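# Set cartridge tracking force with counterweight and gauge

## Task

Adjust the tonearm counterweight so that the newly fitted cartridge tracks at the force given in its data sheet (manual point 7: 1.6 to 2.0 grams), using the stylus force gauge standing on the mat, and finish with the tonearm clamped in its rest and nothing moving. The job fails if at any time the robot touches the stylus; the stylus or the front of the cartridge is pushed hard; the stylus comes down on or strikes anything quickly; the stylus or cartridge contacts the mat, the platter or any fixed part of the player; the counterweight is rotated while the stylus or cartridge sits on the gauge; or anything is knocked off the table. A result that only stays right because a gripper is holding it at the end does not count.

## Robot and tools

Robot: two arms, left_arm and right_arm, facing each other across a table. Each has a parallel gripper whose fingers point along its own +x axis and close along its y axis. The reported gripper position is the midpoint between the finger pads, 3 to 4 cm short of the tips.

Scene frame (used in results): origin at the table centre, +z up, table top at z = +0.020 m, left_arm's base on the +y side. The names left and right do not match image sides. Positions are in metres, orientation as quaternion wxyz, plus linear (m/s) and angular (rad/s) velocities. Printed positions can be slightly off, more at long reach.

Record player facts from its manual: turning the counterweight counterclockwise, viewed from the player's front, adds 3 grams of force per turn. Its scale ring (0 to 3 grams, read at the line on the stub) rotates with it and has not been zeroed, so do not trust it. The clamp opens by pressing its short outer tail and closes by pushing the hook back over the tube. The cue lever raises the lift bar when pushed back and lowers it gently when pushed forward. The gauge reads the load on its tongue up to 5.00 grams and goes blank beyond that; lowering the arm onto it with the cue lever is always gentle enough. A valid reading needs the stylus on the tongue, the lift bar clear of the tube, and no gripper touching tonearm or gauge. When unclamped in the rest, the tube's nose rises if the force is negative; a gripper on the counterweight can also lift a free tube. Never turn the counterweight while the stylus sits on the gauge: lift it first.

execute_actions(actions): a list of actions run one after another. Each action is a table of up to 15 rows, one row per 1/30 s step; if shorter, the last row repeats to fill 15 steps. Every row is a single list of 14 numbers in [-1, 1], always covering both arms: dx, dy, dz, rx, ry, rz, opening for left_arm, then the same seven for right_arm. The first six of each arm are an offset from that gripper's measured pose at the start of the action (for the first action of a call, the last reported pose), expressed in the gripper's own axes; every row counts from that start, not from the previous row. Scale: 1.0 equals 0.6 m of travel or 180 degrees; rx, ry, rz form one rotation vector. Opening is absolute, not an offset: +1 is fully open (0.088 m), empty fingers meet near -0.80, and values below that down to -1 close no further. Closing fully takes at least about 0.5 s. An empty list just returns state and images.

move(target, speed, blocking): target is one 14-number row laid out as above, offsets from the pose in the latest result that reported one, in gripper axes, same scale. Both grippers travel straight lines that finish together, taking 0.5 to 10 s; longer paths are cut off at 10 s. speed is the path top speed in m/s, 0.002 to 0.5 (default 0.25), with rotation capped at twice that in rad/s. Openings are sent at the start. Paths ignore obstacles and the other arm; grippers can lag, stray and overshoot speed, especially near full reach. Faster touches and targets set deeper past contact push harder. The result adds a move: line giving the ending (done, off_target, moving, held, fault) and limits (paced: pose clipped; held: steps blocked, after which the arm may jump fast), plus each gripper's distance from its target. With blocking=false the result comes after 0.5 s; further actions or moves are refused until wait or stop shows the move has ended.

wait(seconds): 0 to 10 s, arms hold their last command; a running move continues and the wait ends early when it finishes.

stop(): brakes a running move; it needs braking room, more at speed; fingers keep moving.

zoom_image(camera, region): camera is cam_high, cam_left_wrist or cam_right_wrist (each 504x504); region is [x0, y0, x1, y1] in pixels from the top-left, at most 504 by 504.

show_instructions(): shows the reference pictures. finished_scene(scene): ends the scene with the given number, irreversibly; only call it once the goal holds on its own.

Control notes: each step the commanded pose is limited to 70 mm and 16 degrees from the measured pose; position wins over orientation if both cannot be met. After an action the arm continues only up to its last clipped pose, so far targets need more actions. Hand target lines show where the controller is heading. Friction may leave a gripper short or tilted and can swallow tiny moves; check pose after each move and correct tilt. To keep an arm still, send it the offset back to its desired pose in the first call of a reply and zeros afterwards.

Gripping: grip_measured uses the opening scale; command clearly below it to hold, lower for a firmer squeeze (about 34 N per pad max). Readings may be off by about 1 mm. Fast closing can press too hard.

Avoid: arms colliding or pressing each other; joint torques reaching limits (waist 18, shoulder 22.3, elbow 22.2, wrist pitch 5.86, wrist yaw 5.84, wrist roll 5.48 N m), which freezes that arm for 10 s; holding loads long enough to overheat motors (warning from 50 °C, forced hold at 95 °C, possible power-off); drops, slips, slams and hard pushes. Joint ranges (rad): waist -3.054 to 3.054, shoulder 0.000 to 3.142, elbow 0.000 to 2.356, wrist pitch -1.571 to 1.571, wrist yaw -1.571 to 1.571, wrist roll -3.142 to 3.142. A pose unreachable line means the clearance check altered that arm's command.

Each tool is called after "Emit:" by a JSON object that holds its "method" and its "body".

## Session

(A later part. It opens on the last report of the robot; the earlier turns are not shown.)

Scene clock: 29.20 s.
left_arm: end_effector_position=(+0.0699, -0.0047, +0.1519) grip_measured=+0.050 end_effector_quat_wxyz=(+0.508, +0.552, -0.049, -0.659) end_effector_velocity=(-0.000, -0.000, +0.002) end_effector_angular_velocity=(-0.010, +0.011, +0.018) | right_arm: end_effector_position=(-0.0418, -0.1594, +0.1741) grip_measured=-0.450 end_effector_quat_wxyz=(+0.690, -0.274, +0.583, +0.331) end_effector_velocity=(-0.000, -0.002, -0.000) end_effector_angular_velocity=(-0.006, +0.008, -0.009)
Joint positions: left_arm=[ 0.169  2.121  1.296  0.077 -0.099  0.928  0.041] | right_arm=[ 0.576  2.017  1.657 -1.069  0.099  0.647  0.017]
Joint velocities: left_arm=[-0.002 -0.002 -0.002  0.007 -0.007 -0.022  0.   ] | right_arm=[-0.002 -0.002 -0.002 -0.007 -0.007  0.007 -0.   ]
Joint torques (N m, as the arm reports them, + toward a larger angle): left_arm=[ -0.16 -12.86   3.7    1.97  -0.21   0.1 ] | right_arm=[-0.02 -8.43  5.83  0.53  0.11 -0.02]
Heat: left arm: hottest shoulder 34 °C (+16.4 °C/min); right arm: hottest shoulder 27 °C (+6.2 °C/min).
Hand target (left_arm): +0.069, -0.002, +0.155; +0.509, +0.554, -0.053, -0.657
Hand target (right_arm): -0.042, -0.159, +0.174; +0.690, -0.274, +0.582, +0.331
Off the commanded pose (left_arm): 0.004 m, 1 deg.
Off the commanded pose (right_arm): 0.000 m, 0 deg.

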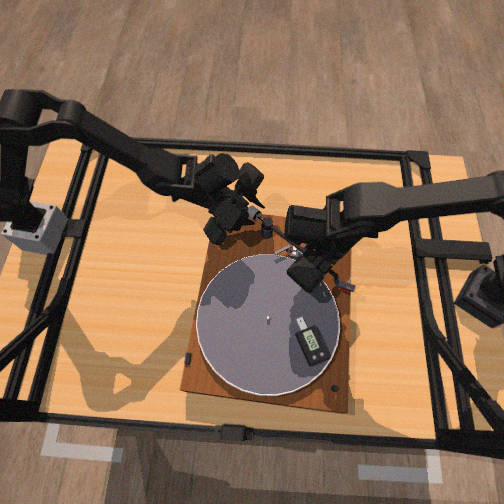

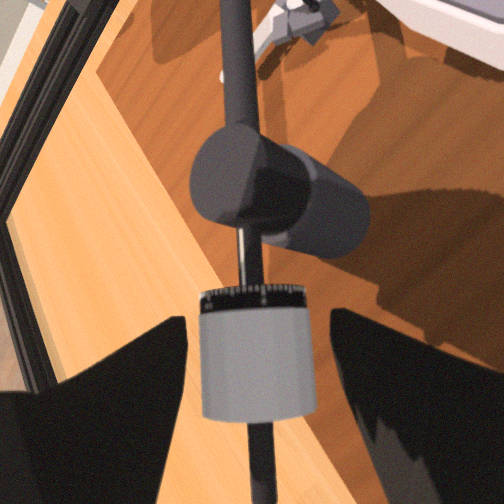

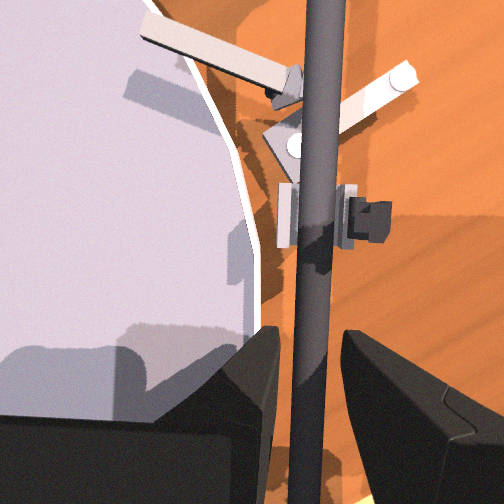

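Emit:
{"method": "move", "body": {"target": [0.002,0.017,-0.004,-0.153,0,-0.265,-0.4, 0,0,0,0,0,0,-0.72], "speed": 0.5}}

Emit:
{"method": "move", "body": {"target": [0.007,-0.0145,-0.005,0.153,0,0.265,0.05, 0,0,0,0,0,0,-0.45], "speed": 0.5}}

Emit:
{"method": "wait", "body": {"seconds": 1}}

Scene clock: 31.40 s.
left_arm: end_effector_position=(+0.0771, -0.0073, +0.1570) grip_measured=-0.296 end_effector_quat_wxyz=(+0.314, +0.396, +0.329, -0.798) end_effector_velocity=(+0.002, +0.002, -0.001) end_effector_angular_velocity=(+0.034, +0.003, +0.022) | right_arm: end_effector_position=(-0.0410, -0.1600, +0.1740) grip_measured=-0.622 end_effector_quat_wxyz=(+0.690, -0.277, +0.581, +0.331) end_effector_velocity=(+0.002, -0.002, +0.000) end_effector_angular_velocity=(-0.008, -0.008, +0.004)
Joint positions: left_arm=[ 0.361  2.589  2.338 -1.175  0.559  0.773  0.025] | right_arm=[ 0.575  2.017  1.657 -1.072  0.102  0.642  0.008]
Joint velocities: left_arm=[ 0.002  0.017  0.032 -0.037 -0.007 -0.022 -0.   ] | right_arm=[-0.002 -0.002 -0.002 -0.007  0.007 -0.007 -0.   ]
Joint torques (N m, as the arm reports them, + toward a larger angle): left_arm=[  0.16 -12.81   6.62   0.43   0.67  -0.06] | right_arm=[ 0.04 -8.41  5.85  0.71 -0.07  0.17]
Heat: left arm: hottest shoulder 34 °C (+15.3 °C/min); right arm: hottest shoulder 27 °C (+5.7 °C/min).
Hand target (left_arm): +0.078, -0.009, +0.157; -0.314, -0.393, -0.330, +0.799
Hand target (right_arm): -0.042, -0.159, +0.174; +0.690, -0.274, +0.583, +0.331
Off the commanded pose (left_arm): 0.002 m, 1 deg.
Off the commanded pose (right_arm): 0.001 m, 0 deg.
joint sent to its limit (left arm) — the command would take joint 3 (elbow) past its upper limit, so that joint was sent only as far as its limit.
move: done

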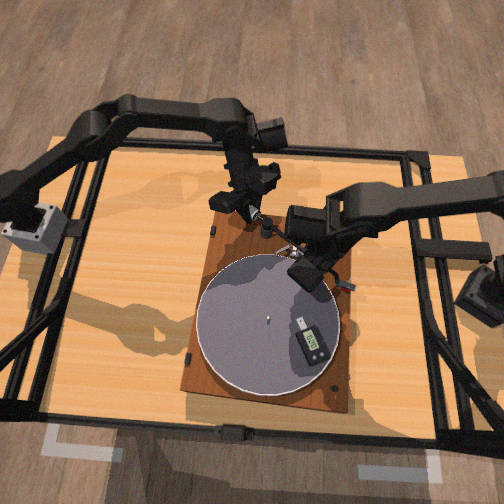

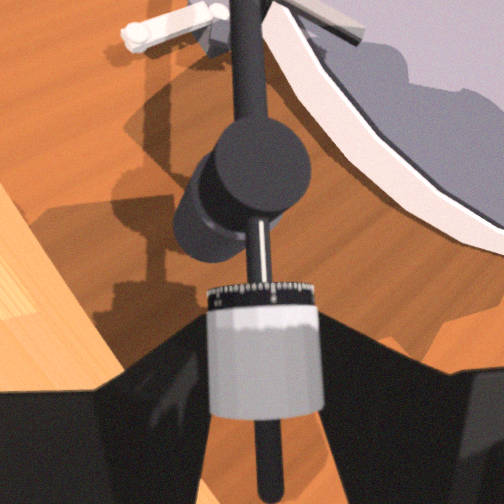

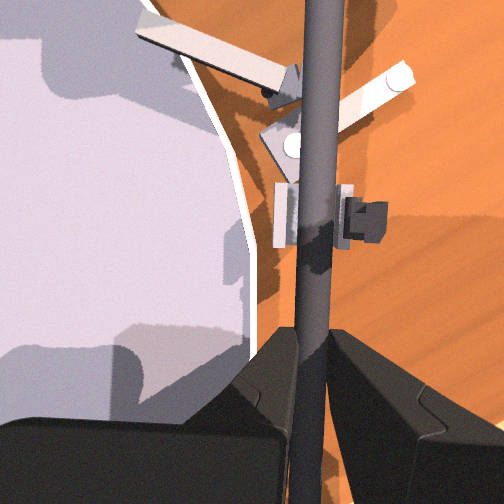

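Scene clock: 33.07 s.
left_arm: end_effector_position=(+0.0705, -0.0036, +0.1518) grip_measured=+0.050 end_effector_quat_wxyz=(+0.508, +0.553, -0.048, -0.659) end_effector_velocity=(-0.000, +0.001, -0.000) end_effector_angular_velocity=(-0.003, +0.000, +0.008) | right_arm: end_effector_position=(-0.0411, -0.1600, +0.1740) grip_measured=-0.450 end_effector_quat_wxyz=(+0.690, -0.277, +0.581, +0.331) end_effector_velocity=(-0.000, -0.003, +0.001) end_effector_angular_velocity=(-0.009, +0.005, +0.020)
Joint positions: left_arm=[ 0.171  2.119  1.292  0.075 -0.098  0.928  0.041] | right_arm=[ 0.575  2.017  1.657 -1.071  0.102  0.642  0.017]
Joint velocities: left_arm=[-0.002 -0.002 -0.007  0.007 -0.007 -0.007 -0.   ] | right_arm=[-0.002 -0.007 -0.007 -0.007 -0.007 -0.022 -0.   ]
Joint torques (N m, as the arm reports them, + toward a larger angle): left_arm=[ -0.19 -12.89   3.6    1.95  -0.21   0.1 ] | right_arm=[-0.02 -8.42  5.82  0.53  0.12 -0.02]
Heat: left arm: hottest shoulder 35 °C (+16.3 °C/min); right arm: hottest shoulder 27 °C (+5.4 °C/min).
Hand target (left_arm): +0.070, -0.001, +0.155; +0.508, +0.554, -0.052, -0.657
Hand target (right_arm): -0.041, -0.160, +0.174; +0.690, -0.277, +0.581, +0.331
Off the commanded pose (left_arm): 0.004 m, 1 deg.
Off the commanded pose (right_arm): 0.000 m, 0 deg.
move: done

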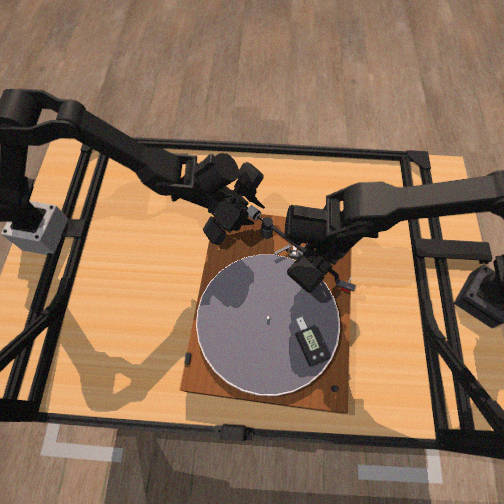

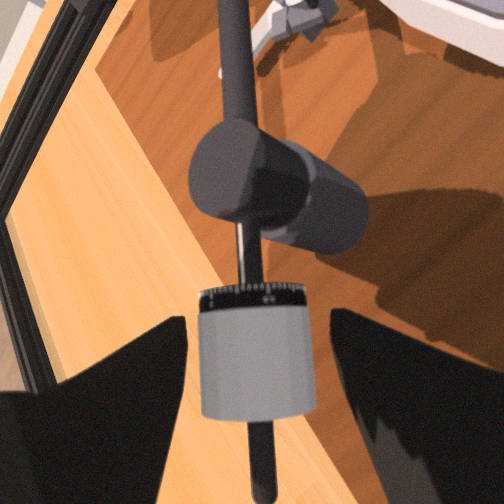

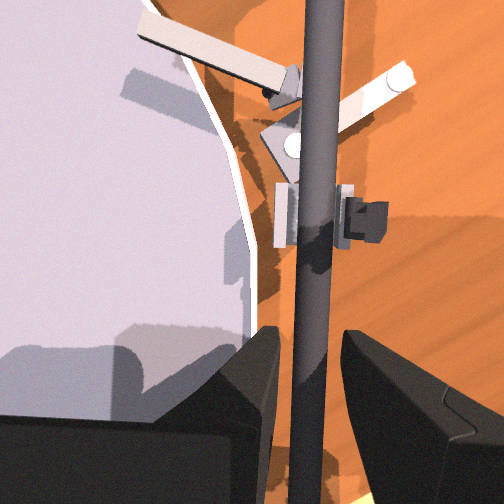

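Scene clock: 34.07 s.
left_arm: end_effector_position=(+0.0705, -0.0034, +0.1515) grip_measured=+0.050 end_effector_quat_wxyz=(+0.508, +0.553, -0.048, -0.659) end_effector_velocity=(-0.000, +0.003, -0.005) end_effector_angular_velocity=(+0.016, +0.001, +0.008) | right_arm: end_effector_position=(-0.0411, -0.1600, +0.1740) grip_measured=-0.450 end_effector_quat_wxyz=(+0.690, -0.277, +0.581, +0.331) end_effector_velocity=(+0.002, -0.002, +0.002) end_effector_angular_velocity=(-0.002, -0.006, -0.011)
Joint positions: left_arm=[ 0.171  2.119  1.291  0.076 -0.098  0.928  0.041] | right_arm=[ 0.575  2.017  1.657 -1.071  0.102  0.642  0.017]
Joint velocities: left_arm=[-0.002  0.002 -0.007 -0.007 -0.007 -0.007 -0.   ] | right_arm=[-0.002 -0.007 -0.002 -0.007  0.007  0.007 -0.   ]
Joint torques (N m, as the arm reports them, + toward a larger angle): left_arm=[ -0.18 -12.86   3.66   1.97  -0.23   0.1 ] | right_arm=[-0.02 -8.42  5.83  0.53  0.12 -0.02]
Heat: left arm: hottest shoulder 35 °C (+15.9 °C/min); right arm: hottest shoulder 27 °C (+5.3 °C/min).
Hand target (left_arm): +0.070, -0.001, +0.154; +0.508, +0.554, -0.051, -0.657
Hand target (right_arm): -0.041, -0.160, +0.174; +0.690, -0.277, +0.581, +0.331
Off the commanded pose (left_arm): 0.004 m, 1 deg.
Off the commanded pose (right_arm): 0.000 m, 0 deg.
wait: 1.00 s; at rest by 0.17 s

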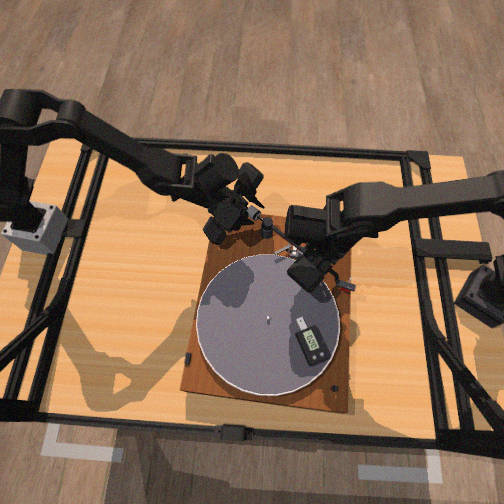

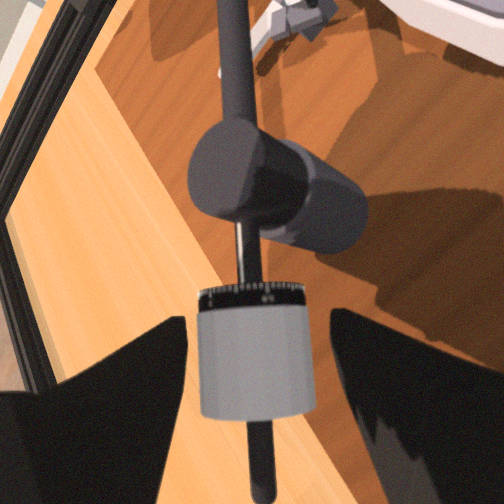

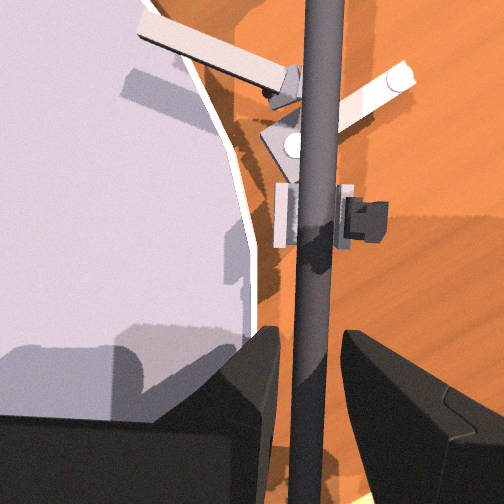

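Emit:
{"method": "move", "body": {"target": [0.002,0.017,-0.004,-0.153,0,-0.265,-0.4, 0,0.004,0,0,0,0,-0.72], "speed": 0.5}}

Emit:
{"method": "move", "body": {"target": [0.007,-0.0155,-0.005,0.153,0,0.265,0.05, 0,0,0,0,0,0,-0.45], "speed": 0.5}}

Scene clock: 36.43 s.
left_arm: end_effector_position=(+0.0777, -0.0060, +0.1566) grip_measured=-0.297 end_effector_quat_wxyz=(+0.313, +0.396, +0.330, -0.797) end_effector_velocity=(-0.004, +0.007, -0.001) end_effector_angular_velocity=(+0.049, +0.018, -0.010) | right_arm: end_effector_position=(-0.0407, -0.1604, +0.1742) grip_measured=-0.622 end_effector_quat_wxyz=(+0.691, -0.279, +0.579, +0.330) end_effector_velocity=(-0.000, -0.002, -0.000) end_effector_angular_velocity=(-0.008, +0.006, +0.006)
Joint positions: left_arm=[ 0.363  2.586  2.331 -1.177  0.56   0.776  0.024] | right_arm=[ 0.576  2.017  1.657 -1.074  0.108  0.64   0.009]
Joint velocities: left_arm=[-0.002  0.027  0.051 -0.081  0.007  0.007 -0.   ] | right_arm=[-0.002 -0.002 -0.002 -0.007 -0.007 -0.007 -0.   ]
Joint torques (N m, as the arm reports them, + toward a larger angle): left_arm=[  0.14 -12.79   6.65   0.49   0.63  -0.09] | right_arm=[ 0.4  -7.87  6.7   0.47 -0.08  0.24]
Heat: left arm: hottest shoulder 35 °C (+14.8 °C/min); right arm: hottest shoulder 27 °C (+4.9 °C/min).
Hand target (left_arm): +0.079, -0.008, +0.156; -0.313, -0.394, -0.331, +0.798
Hand target (right_arm): -0.043, -0.158, +0.174; +0.690, -0.277, +0.581, +0.331
Off the commanded pose (left_arm): 0.002 m, 1 deg.
Off the commanded pose (right_arm): 0.003 m, 0 deg.
move: done

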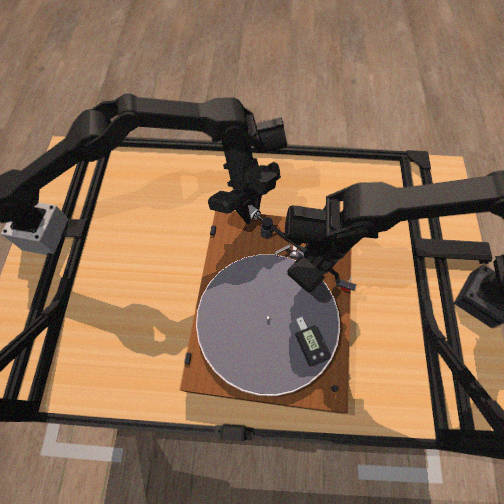

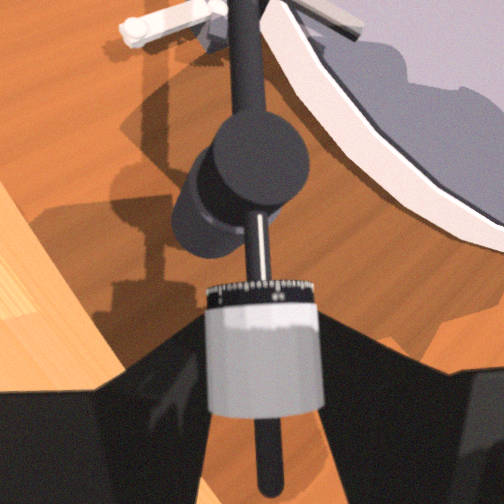

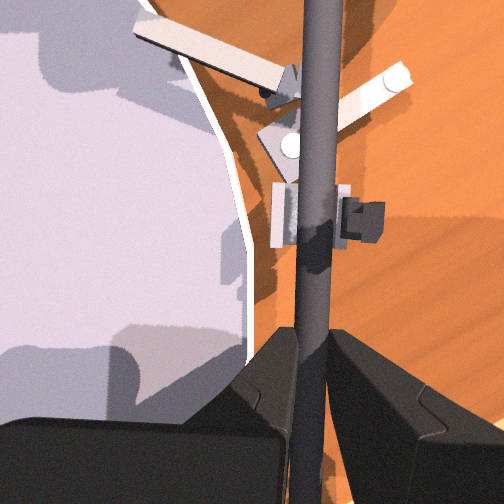

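Scene clock: 38.10 s.
left_arm: end_effector_position=(+0.0707, -0.0018, +0.1514) grip_measured=+0.050 end_effector_quat_wxyz=(+0.507, +0.553, -0.047, -0.660) end_effector_velocity=(-0.002, +0.002, -0.003) end_effector_angular_velocity=(+0.011, +0.011, -0.003) | right_arm: end_effector_position=(-0.0408, -0.1604, +0.1742) grip_measured=-0.450 end_effector_quat_wxyz=(+0.691, -0.279, +0.579, +0.330) end_effector_velocity=(-0.002, +0.001, +0.000) end_effector_angular_velocity=(+0.006, +0.019, +0.022)
Joint positions: left_arm=[ 0.172  2.114  1.286  0.074 -0.096  0.928  0.041] | right_arm=[ 0.576  2.017  1.657 -1.074  0.107  0.64   0.017]
Joint velocities: left_arm=[-0.002  0.002 -0.002 -0.007  0.007 -0.007 -0.   ] | right_arm=[-0.002 -0.002 -0.002  0.007 -0.022 -0.022 -0.   ]
Joint torques (N m, as the arm reports them, + toward a larger angle): left_arm=[ -0.21 -12.85   3.69   1.97  -0.22   0.1 ] | right_arm=[-0.03 -8.42  5.82  0.52  0.12 -0.02]
Heat: left arm: hottest shoulder 36 °C (+15.7 °C/min); right arm: hottest shoulder 28 °C (+6.3 °C/min).
Hand target (left_arm): +0.070, +0.001, +0.154; +0.507, +0.554, -0.050, -0.658
Hand target (right_arm): -0.041, -0.160, +0.174; +0.691, -0.279, +0.579, +0.330
Off the commanded pose (left_arm): 0.004 m, 1 deg.
Off the commanded pose (right_arm): 0.000 m, 0 deg.
move: done

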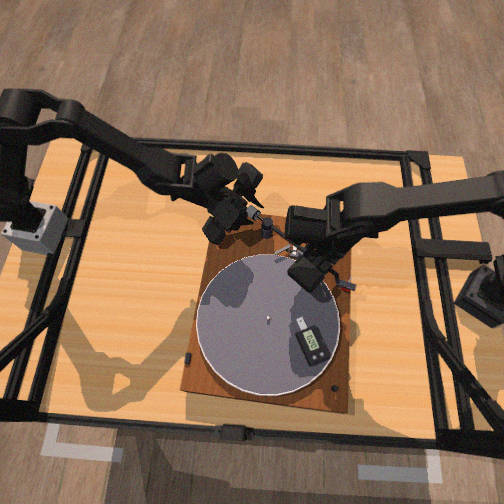

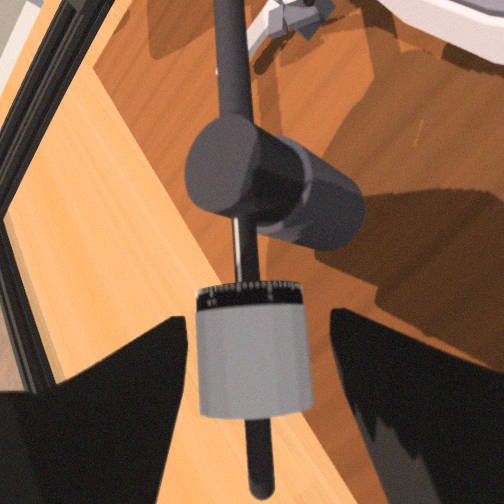

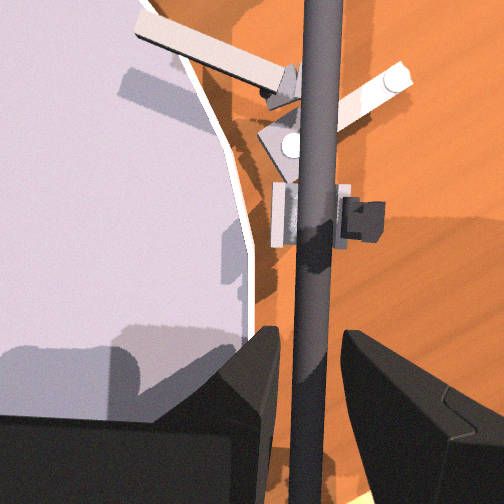

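Emit:
{"method": "move", "body": {"target": [0.002,0.023,-0.004,-0.153,0,-0.265,-0.4, 0,0.006,0,0,0,0.006,-0.72], "speed": 0.5}}

Emit:
{"method": "move", "body": {"target": [0.006,-0.013,-0.004,0.153,0,0.265,0.05, 0,0,0,0,0,0,-0.45], "speed": 0.5}}

Scene clock: 40.40 s.
left_arm: end_effector_position=(+0.0790, -0.0052, +0.1572) grip_measured=-0.298 end_effector_quat_wxyz=(+0.311, +0.397, +0.330, -0.798) end_effector_velocity=(+0.002, +0.002, -0.001) end_effector_angular_velocity=(+0.019, -0.004, -0.003) | right_arm: end_effector_position=(-0.0410, -0.1599, +0.1741) grip_measured=-0.623 end_effector_quat_wxyz=(+0.690, -0.279, +0.580, +0.333) end_effector_velocity=(-0.002, -0.002, -0.000) end_effector_angular_velocity=(-0.006, +0.023, -0.007)
Joint positions: left_arm=[ 0.366  2.587  2.336 -1.185  0.561  0.784  0.024] | right_arm=[ 0.575  2.017  1.657 -1.071  0.102  0.636  0.008]
Joint velocities: left_arm=[ 0.002  0.017  0.032 -0.037 -0.007  0.007  0.   ] | right_arm=[-0.002 -0.002 -0.002 -0.007 -0.022  0.007 -0.   ]
Joint torques (N m, as the arm reports them, + toward a larger angle): left_arm=[  0.34 -12.93   6.81   0.6    0.65  -0.22] | right_arm=[ 0.24 -8.52  5.63  1.35 -0.25  0.15]
Heat: left arm: hottest shoulder 36 °C (+14.9 °C/min); right arm: hottest shoulder 28 °C (+5.9 °C/min).
Hand target (left_arm): +0.081, -0.008, +0.158; -0.315, -0.393, -0.331, +0.798
Hand target (right_arm): -0.044, -0.158, +0.174; +0.688, -0.274, +0.582, +0.337
Off the commanded pose (left_arm): 0.004 m, 1 deg.
Off the commanded pose (right_arm): 0.003 m, 1 deg.
joint sent to its limit (left arm) — the command would take joint 3 (elbow) past its upper limit, so that joint was sent only as far as its limit.
move: done

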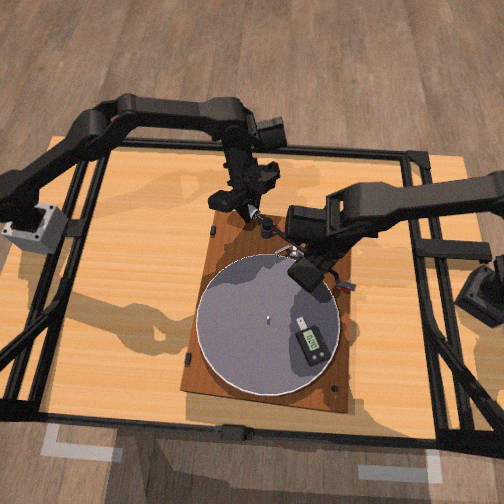

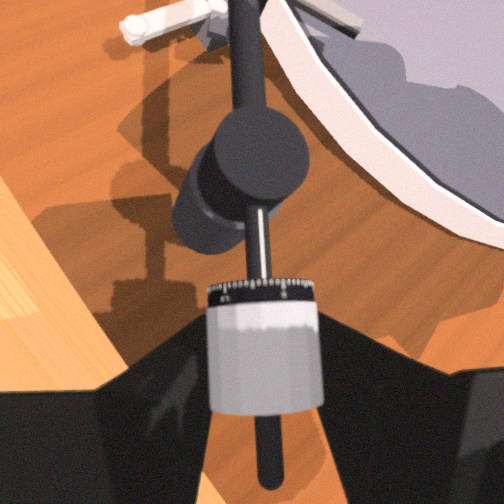

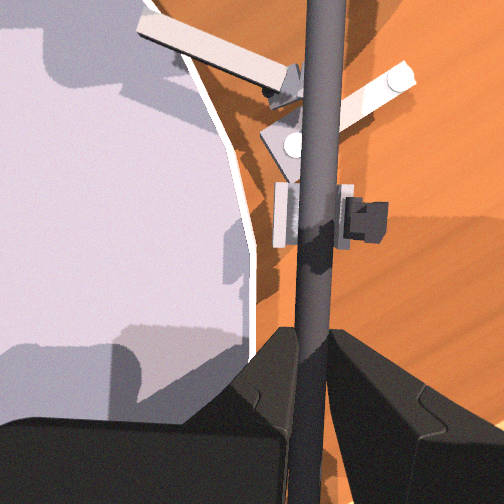

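Scene clock: 42.07 s.
left_arm: end_effector_position=(+0.0732, -0.0023, +0.1526) grip_measured=+0.050 end_effector_quat_wxyz=(+0.506, +0.553, -0.048, -0.661) end_effector_velocity=(-0.000, +0.001, -0.000) end_effector_angular_velocity=(-0.003, +0.000, +0.008) | right_arm: end_effector_position=(-0.0413, -0.1593, +0.1743) grip_measured=-0.450 end_effector_quat_wxyz=(+0.689, -0.277, +0.580, +0.334) end_effector_velocity=(-0.004, -0.002, -0.000) end_effector_angular_velocity=(-0.007, +0.021, +0.013)
Joint positions: left_arm=[ 0.179  2.113  1.29   0.069 -0.088  0.935  0.041] | right_arm=[ 0.575  2.016  1.657 -1.069  0.1    0.636  0.017]
Joint velocities: left_arm=[-0.002 -0.002 -0.007  0.007 -0.007 -0.007 -0.   ] | right_arm=[ 0.002 -0.002 -0.002 -0.007 -0.022 -0.007 -0.   ]
Joint torques (N m, as the arm reports them, + toward a larger angle): left_arm=[ -0.16 -12.87   3.63   1.97  -0.21   0.11] | right_arm=[-0.02 -8.43  5.84  0.32  0.18 -0.02]
Heat: left arm: hottest shoulder 37 °C (+15.7 °C/min); right arm: hottest shoulder 28 °C (+5.7 °C/min).
Hand target (left_arm): +0.073, +0.000, +0.155; +0.506, +0.554, -0.051, -0.659
Hand target (right_arm): -0.041, -0.160, +0.174; +0.690, -0.279, +0.580, +0.333
Off the commanded pose (left_arm): 0.004 m, 1 deg.
Off the commanded pose (right_arm): 0.001 m, 0 deg.
move: done

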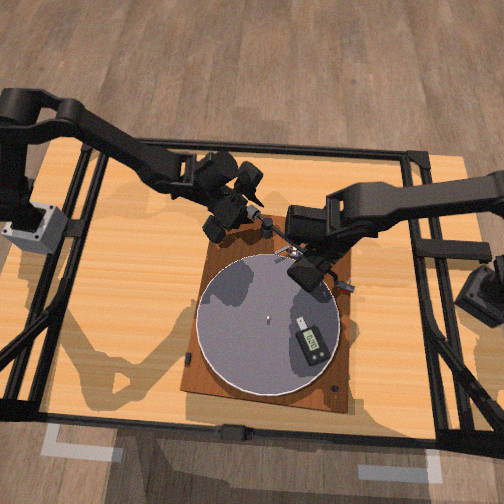

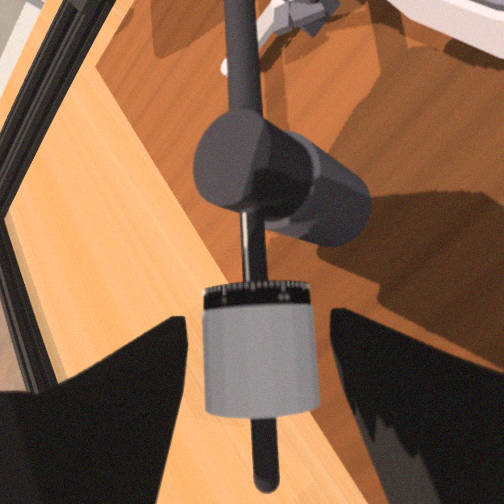

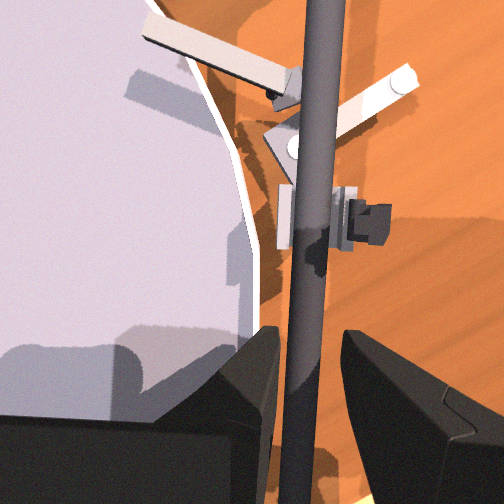

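Still down (ring ≈1.07).

Emit:
{"method": "move", "body": {"target": [0.003,0.018,-0.004,-0.153,0,-0.265,-0.4, 0,0.002,0,0,0,0.003,-0.72], "speed": 0.5}}

Emit:
{"method": "move", "body": {"target": [0.006,-0.013,-0.004,0.153,0,0.265,0.05, 0,0,0,0,0,0,-0.45], "speed": 0.5}}

Scene clock: 44.17 s.
left_arm: end_effector_position=(+0.0797, -0.0041, +0.1566) grip_measured=-0.296 end_effector_quat_wxyz=(+0.310, +0.397, +0.331, -0.798) end_effector_velocity=(+0.001, +0.006, -0.003) end_effector_angular_velocity=(+0.038, +0.001, -0.003) | right_arm: end_effector_position=(-0.0408, -0.1596, +0.1743) grip_measured=-0.623 end_effector_quat_wxyz=(+0.688, -0.278, +0.581, +0.334) end_effector_velocity=(+0.002, -0.005, -0.000) end_effector_angular_velocity=(-0.021, -0.006, -0.011)
Joint positions: left_arm=[ 0.369  2.588  2.335 -1.189  0.563  0.787  0.024] | right_arm=[ 0.573  2.016  1.657 -1.07   0.098  0.633  0.008]
Joint velocities: left_arm=[ 0.002  0.017  0.027 -0.051 -0.007  0.007 -0.   ] | right_arm=[-0.002 -0.002 -0.002 -0.022  0.007  0.007 -0.   ]
Joint torques (N m, as the arm reports them, + toward a larger angle): left_arm=[  0.29 -12.77   6.94   0.81   0.63  -0.16] | right_arm=[ 0.11 -8.61  5.53  1.15 -0.12  0.05]
Heat: left arm: hottest shoulder 37 °C (+14.9 °C/min); right arm: hottest shoulder 28 °C (+5.4 °C/min).
Hand target (left_arm): +0.082, -0.007, +0.157; -0.313, -0.393, -0.331, +0.799
Hand target (right_arm): -0.042, -0.159, +0.174; +0.688, -0.275, +0.582, +0.337
Off the commanded pose (left_arm): 0.004 m, 1 deg.
Off the commanded pose (right_arm): 0.002 m, 1 deg.
joint sent to its limit (left arm) — the command would take joint 3 (elbow) past its upper limit, so that joint was sent only as far as its limit.
move: done

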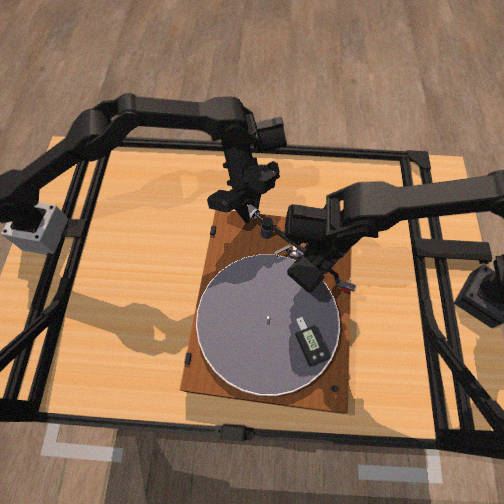

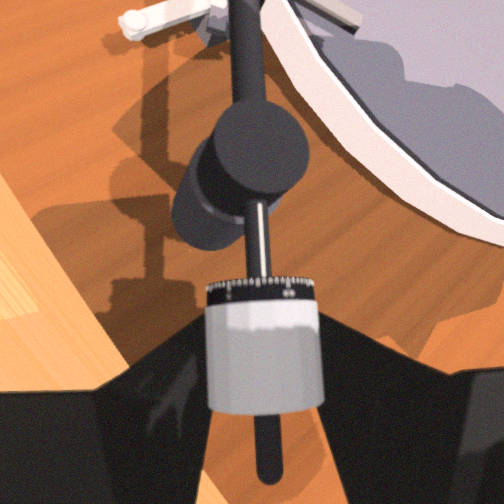

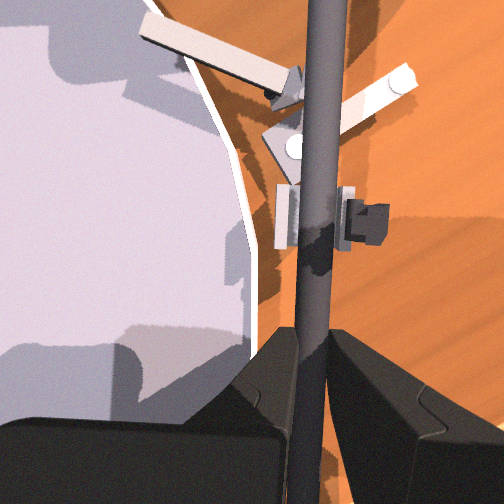

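Scene clock: 45.83 s.
left_arm: end_effector_position=(+0.0739, -0.0011, +0.1518) grip_measured=+0.050 end_effector_quat_wxyz=(+0.505, +0.553, -0.046, -0.661) end_effector_velocity=(-0.000, +0.003, -0.003) end_effector_angular_velocity=(+0.012, +0.001, +0.008) | right_arm: end_effector_position=(-0.0409, -0.1590, +0.1743) grip_measured=-0.450 end_effector_quat_wxyz=(+0.689, -0.277, +0.580, +0.335) end_effector_velocity=(-0.002, -0.002, -0.000) end_effector_angular_velocity=(-0.007, +0.021, +0.008)
Joint positions: left_arm=[ 0.181  2.112  1.287  0.066 -0.084  0.935  0.041] | right_arm=[ 0.573  2.016  1.657 -1.067  0.097  0.633  0.017]
Joint velocities: left_arm=[-0.002 -0.002 -0.007 -0.007 -0.007 -0.007 -0.   ] | right_arm=[-0.002 -0.002 -0.002 -0.007 -0.022 -0.007 -0.001]
Joint torques (N m, as the arm reports them, + toward a larger angle): left_arm=[ -0.18 -12.8    3.62   1.95  -0.2    0.12] | right_arm=[-0.02 -8.43  5.83  0.34  0.12 -0.02]
Heat: left arm: hottest shoulder 38 °C (+15.7 °C/min); right arm: hottest shoulder 28 °C (+5.2 °C/min).
Hand target (left_arm): +0.073, +0.001, +0.155; +0.505, +0.555, -0.049, -0.660
Hand target (right_arm): -0.041, -0.160, +0.174; +0.688, -0.278, +0.581, +0.334
Off the commanded pose (left_arm): 0.004 m, 1 deg.
Off the commanded pose (right_arm): 0.001 m, 0 deg.
move: done

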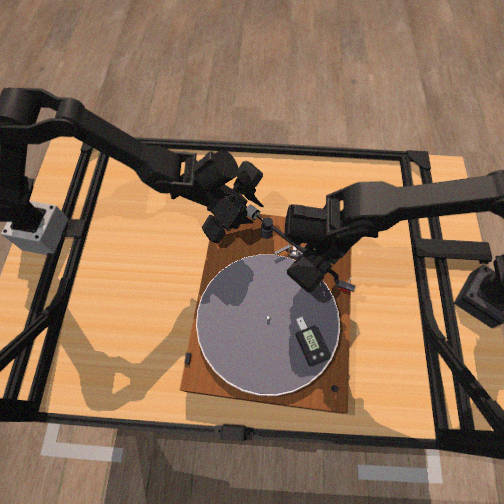

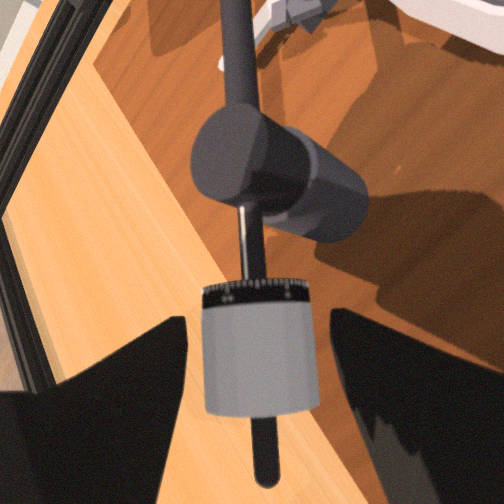

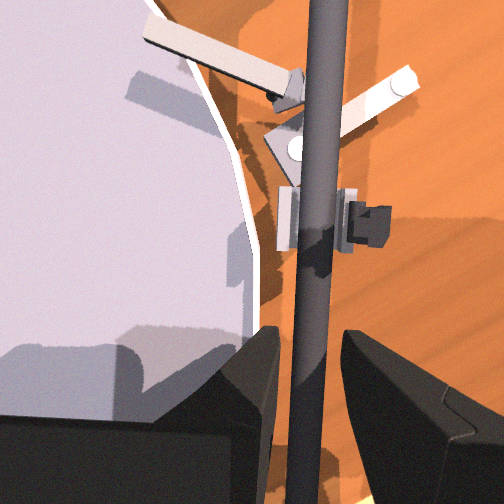

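Emit:
{"method": "move", "body": {"target": [0.002,0.019,-0.003,-0.153,0,-0.265,-0.4, 0,0.003,0,0,0,0,-0.72], "speed": 0.5}}

Emit:
{"method": "move", "body": {"target": [0.006,-0.013,-0.003,0.153,0,0.265,0.05, 0,0,0,0,0,0,-0.45], "speed": 0.5}}

Scene clock: 48.00 s.
left_arm: end_effector_position=(+0.0802, -0.0028, +0.1564) grip_measured=-0.303 end_effector_quat_wxyz=(+0.309, +0.397, +0.334, -0.797) end_effector_velocity=(+0.001, +0.003, -0.004) end_effector_angular_velocity=(+0.035, -0.013, +0.006) | right_arm: end_effector_position=(-0.0400, -0.1598, +0.1743) grip_measured=-0.623 end_effector_quat_wxyz=(+0.690, -0.279, +0.579, +0.333) end_effector_velocity=(-0.002, -0.001, +0.003) end_effector_angular_velocity=(+0.001, +0.019, +0.022)
Joint positions: left_arm=[ 0.37   2.588  2.334 -1.195  0.564  0.788  0.024] | right_arm=[ 0.573  2.016  1.657 -1.071  0.103  0.632  0.008]
Joint velocities: left_arm=[-0.002  0.017  0.027 -0.037 -0.022 -0.007 -0.   ] | right_arm=[-0.002 -0.007  0.002 -0.007 -0.022 -0.022 -0.   ]
Joint torques (N m, as the arm reports them, + toward a larger angle): left_arm=[  0.31 -12.79   6.98   0.84   0.65  -0.12] | right_arm=[ 0.33 -8.02  6.48  0.62 -0.14  0.15]
Heat: left arm: hottest shoulder 38 °C (+15.0 °C/min); right arm: hottest shoulder 29 °C (+6.2 °C/min).
Hand target (left_arm): +0.082, -0.006, +0.157; -0.312, -0.393, -0.332, +0.799
Hand target (right_arm): -0.042, -0.158, +0.174; +0.688, -0.277, +0.581, +0.335
Off the commanded pose (left_arm): 0.005 m, 1 deg.
Off the commanded pose (right_arm): 0.003 m, 0 deg.
joint sent to its limit (left arm) — the command would take joint 3 (elbow) past its upper limit, so that joint was sent only as far as its limit.
move: done

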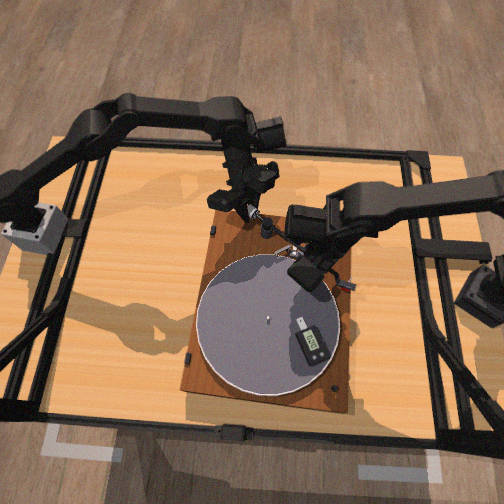

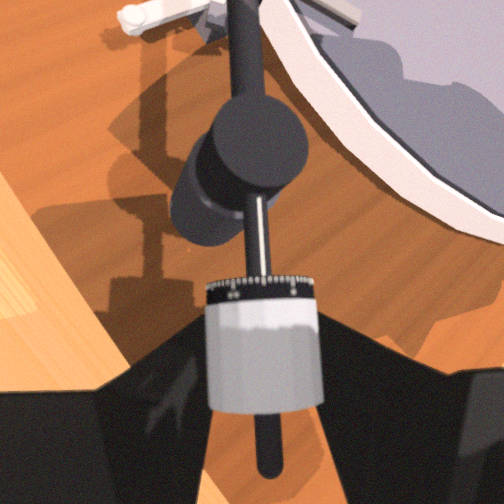

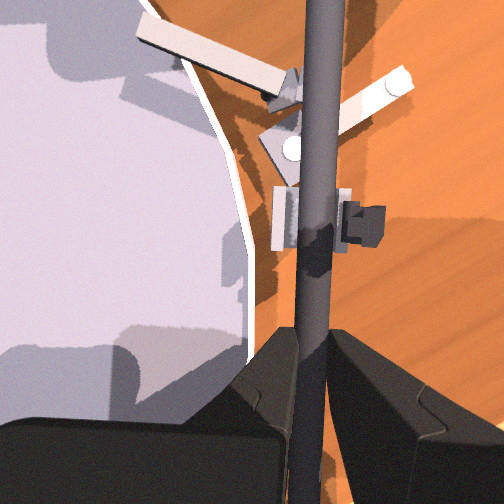

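Scene clock: 49.67 s.
left_arm: end_effector_position=(+0.0743, -0.0004, +0.1521) grip_measured=+0.050 end_effector_quat_wxyz=(+0.504, +0.554, -0.043, -0.662) end_effector_velocity=(-0.000, +0.002, -0.001) end_effector_angular_velocity=(+0.008, -0.010, -0.002) | right_arm: end_effector_position=(-0.0401, -0.1598, +0.1743) grip_measured=-0.450 end_effector_quat_wxyz=(+0.690, -0.279, +0.579, +0.333) end_effector_velocity=(-0.002, -0.002, -0.000) end_effector_angular_velocity=(-0.008, +0.006, +0.011)
Joint positions: left_arm=[ 0.182  2.11   1.289  0.057 -0.083  0.935  0.041] | right_arm=[ 0.573  2.016  1.657 -1.071  0.103  0.632  0.017]
Joint velocities: left_arm=[-0.002 -0.002 -0.002 -0.007 -0.007  0.007  0.   ] | right_arm=[ 0.002 -0.002 -0.002 -0.007 -0.007 -0.007  0.   ]
Joint torques (N m, as the arm reports them, + toward a larger angle): left_arm=[ -0.18 -12.81   3.7    1.93  -0.21   0.1 ] | right_arm=[-0.02 -8.44  5.83  0.53  0.11 -0.02]
Heat: left arm: hottest shoulder 39 °C (+15.7 °C/min); right arm: hottest shoulder 29 °C (+6.0 °C/min).
Hand target (left_arm): +0.074, +0.002, +0.155; +0.504, +0.555, -0.047, -0.660
Hand target (right_arm): -0.040, -0.160, +0.174; +0.690, -0.279, +0.579, +0.333
Off the commanded pose (left_arm): 0.004 m, 1 deg.
Off the commanded pose (right_arm): 0.000 m, 0 deg.
move: done

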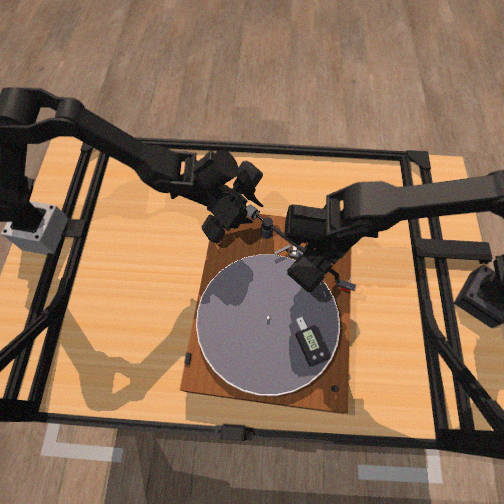

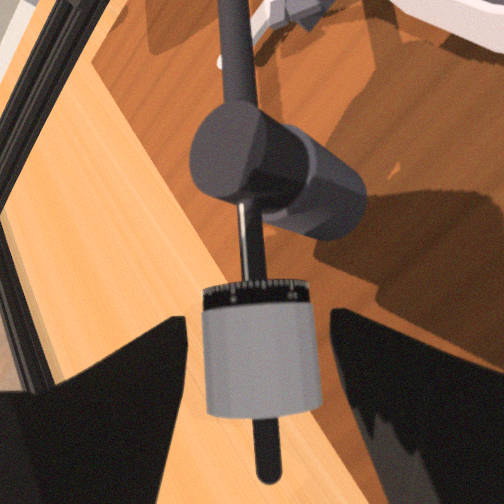

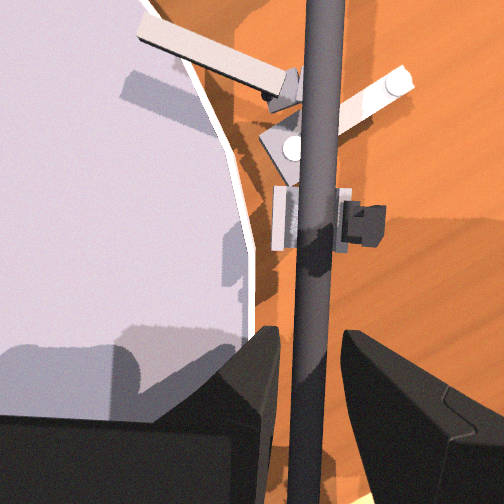

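Emit:
{"method": "move", "body": {"target": [0.002,0.019,-0.003,-0.142,0,-0.246,-0.4, 0,0.008,0,0,0,0.006,-0.72], "speed": 0.5}}

Emit:
{"method": "move", "body": {"target": [0.006,-0.013,-0.004,0.153,0,0.265,0.05, 0,0,0,0,0,0,-0.45], "speed": 0.5}}

Scene clock: 51.73 s.
left_arm: end_effector_position=(+0.0806, -0.0024, +0.1565) grip_measured=-0.299 end_effector_quat_wxyz=(+0.321, +0.413, +0.311, -0.793) end_effector_velocity=(-0.003, +0.003, +0.001) end_effector_angular_velocity=(+0.026, +0.012, -0.010) | right_arm: end_effector_position=(-0.0402, -0.1594, +0.1743) grip_measured=-0.623 end_effector_quat_wxyz=(+0.689, -0.279, +0.580, +0.335) end_effector_velocity=(-0.002, +0.001, -0.002) end_effector_angular_velocity=(+0.002, +0.021, +0.008)
Joint positions: left_arm=[ 0.361  2.532  2.238 -1.111  0.521  0.792  0.024] | right_arm=[ 0.572  2.016  1.657 -1.069  0.1    0.63   0.008]
Joint velocities: left_arm=[-0.002  0.017  0.037 -0.051  0.007  0.007 -0.   ] | right_arm=[-0.002  0.002 -0.002  0.007 -0.022 -0.007 -0.   ]
Joint torques (N m, as the arm reports them, + toward a larger angle): left_arm=[  0.33 -12.68   6.92   0.79   0.62  -0.21] | right_arm=[ 0.44 -8.26  6.06  1.28 -0.26  0.13]
Heat: left arm: hottest shoulder 39 °C (+15.1 °C/min); right arm: hottest shoulder 29 °C (+5.8 °C/min).
Hand target (left_arm): +0.082, -0.006, +0.157; -0.325, -0.409, -0.311, +0.794
Hand target (right_arm): -0.044, -0.157, +0.174; +0.686, -0.274, +0.582, +0.340
Off the commanded pose (left_arm): 0.004 m, 1 deg.
Off the commanded pose (right_arm): 0.004 m, 1 deg.
move: done

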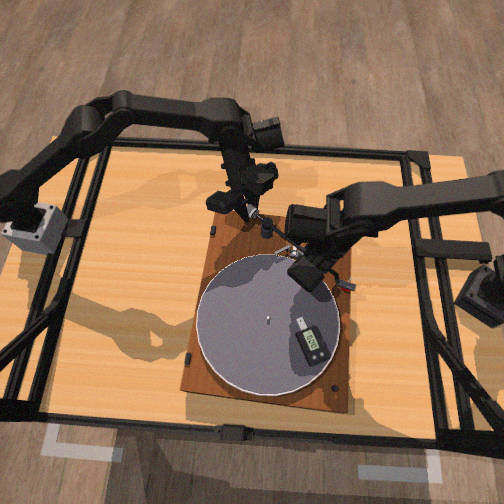

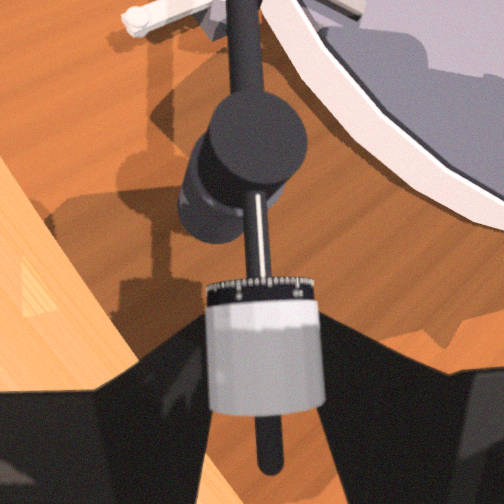

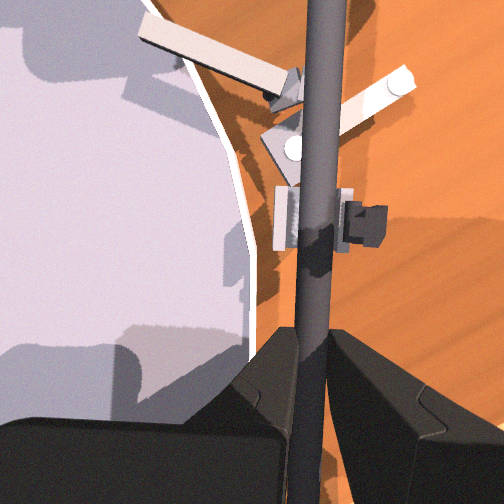

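Scene clock: 53.33 s.
left_arm: end_effector_position=(+0.0748, +0.0006, +0.1510) grip_measured=+0.050 end_effector_quat_wxyz=(+0.509, +0.562, -0.069, -0.649) end_effector_velocity=(-0.000, -0.001, +0.002) end_effector_angular_velocity=(-0.018, -0.000, +0.008) | right_arm: end_effector_position=(-0.0407, -0.1588, +0.1744) grip_measured=-0.450 end_effector_quat_wxyz=(+0.688, -0.277, +0.580, +0.336) end_effector_velocity=(+0.002, -0.002, -0.002) end_effector_angular_velocity=(-0.013, -0.008, +0.004)
Joint positions: left_arm=[ 0.174  2.106  1.246  0.135 -0.117  0.971  0.041] | right_arm=[ 0.572  2.016  1.657 -1.066  0.097  0.63   0.017]
Joint velocities: left_arm=[-0.002 -0.002 -0.007  0.022 -0.007 -0.007 -0.   ] | right_arm=[-0.002  0.002 -0.002 -0.007  0.007 -0.007  0.   ]
Joint torques (N m, as the arm reports them, + toward a larger angle): left_arm=[ -0.19 -12.65   3.57   1.98  -0.21   0.09] | right_arm=[-0.03 -8.43  5.84  0.32  0.19 -0.02]
Heat: left arm: hottest shoulder 39 °C (+14.6 °C/min); right arm: hottest shoulder 29 °C (+5.6 °C/min).
Hand target (left_arm): +0.074, +0.003, +0.154; +0.509, +0.563, -0.073, -0.647
Hand target (right_arm): -0.040, -0.159, +0.174; +0.689, -0.279, +0.580, +0.335
Off the commanded pose (left_arm): 0.004 m, 1 deg.
Off the commanded pose (right_arm): 0.001 m, 0 deg.
move: done

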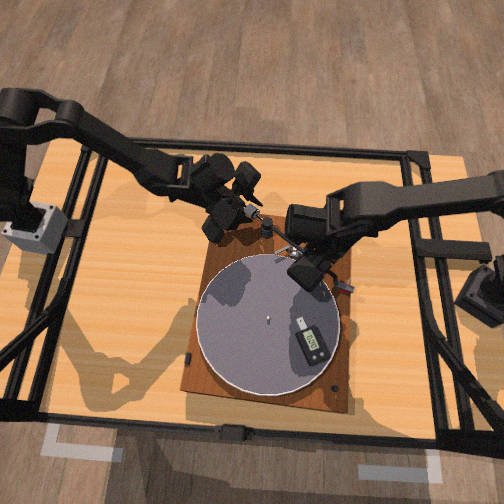

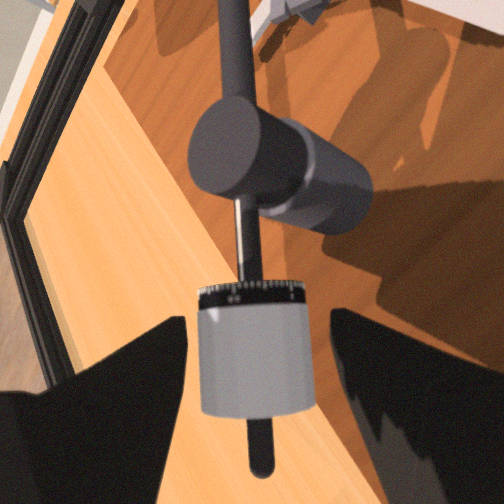

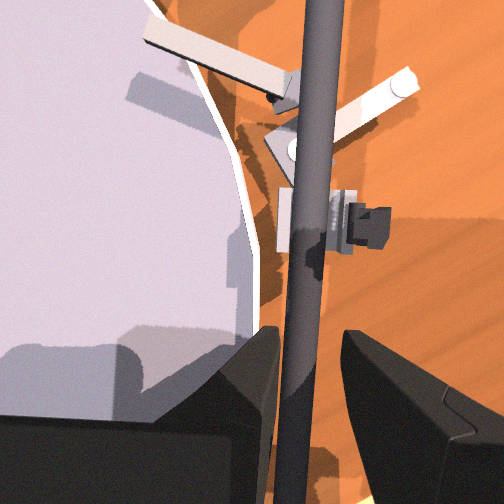

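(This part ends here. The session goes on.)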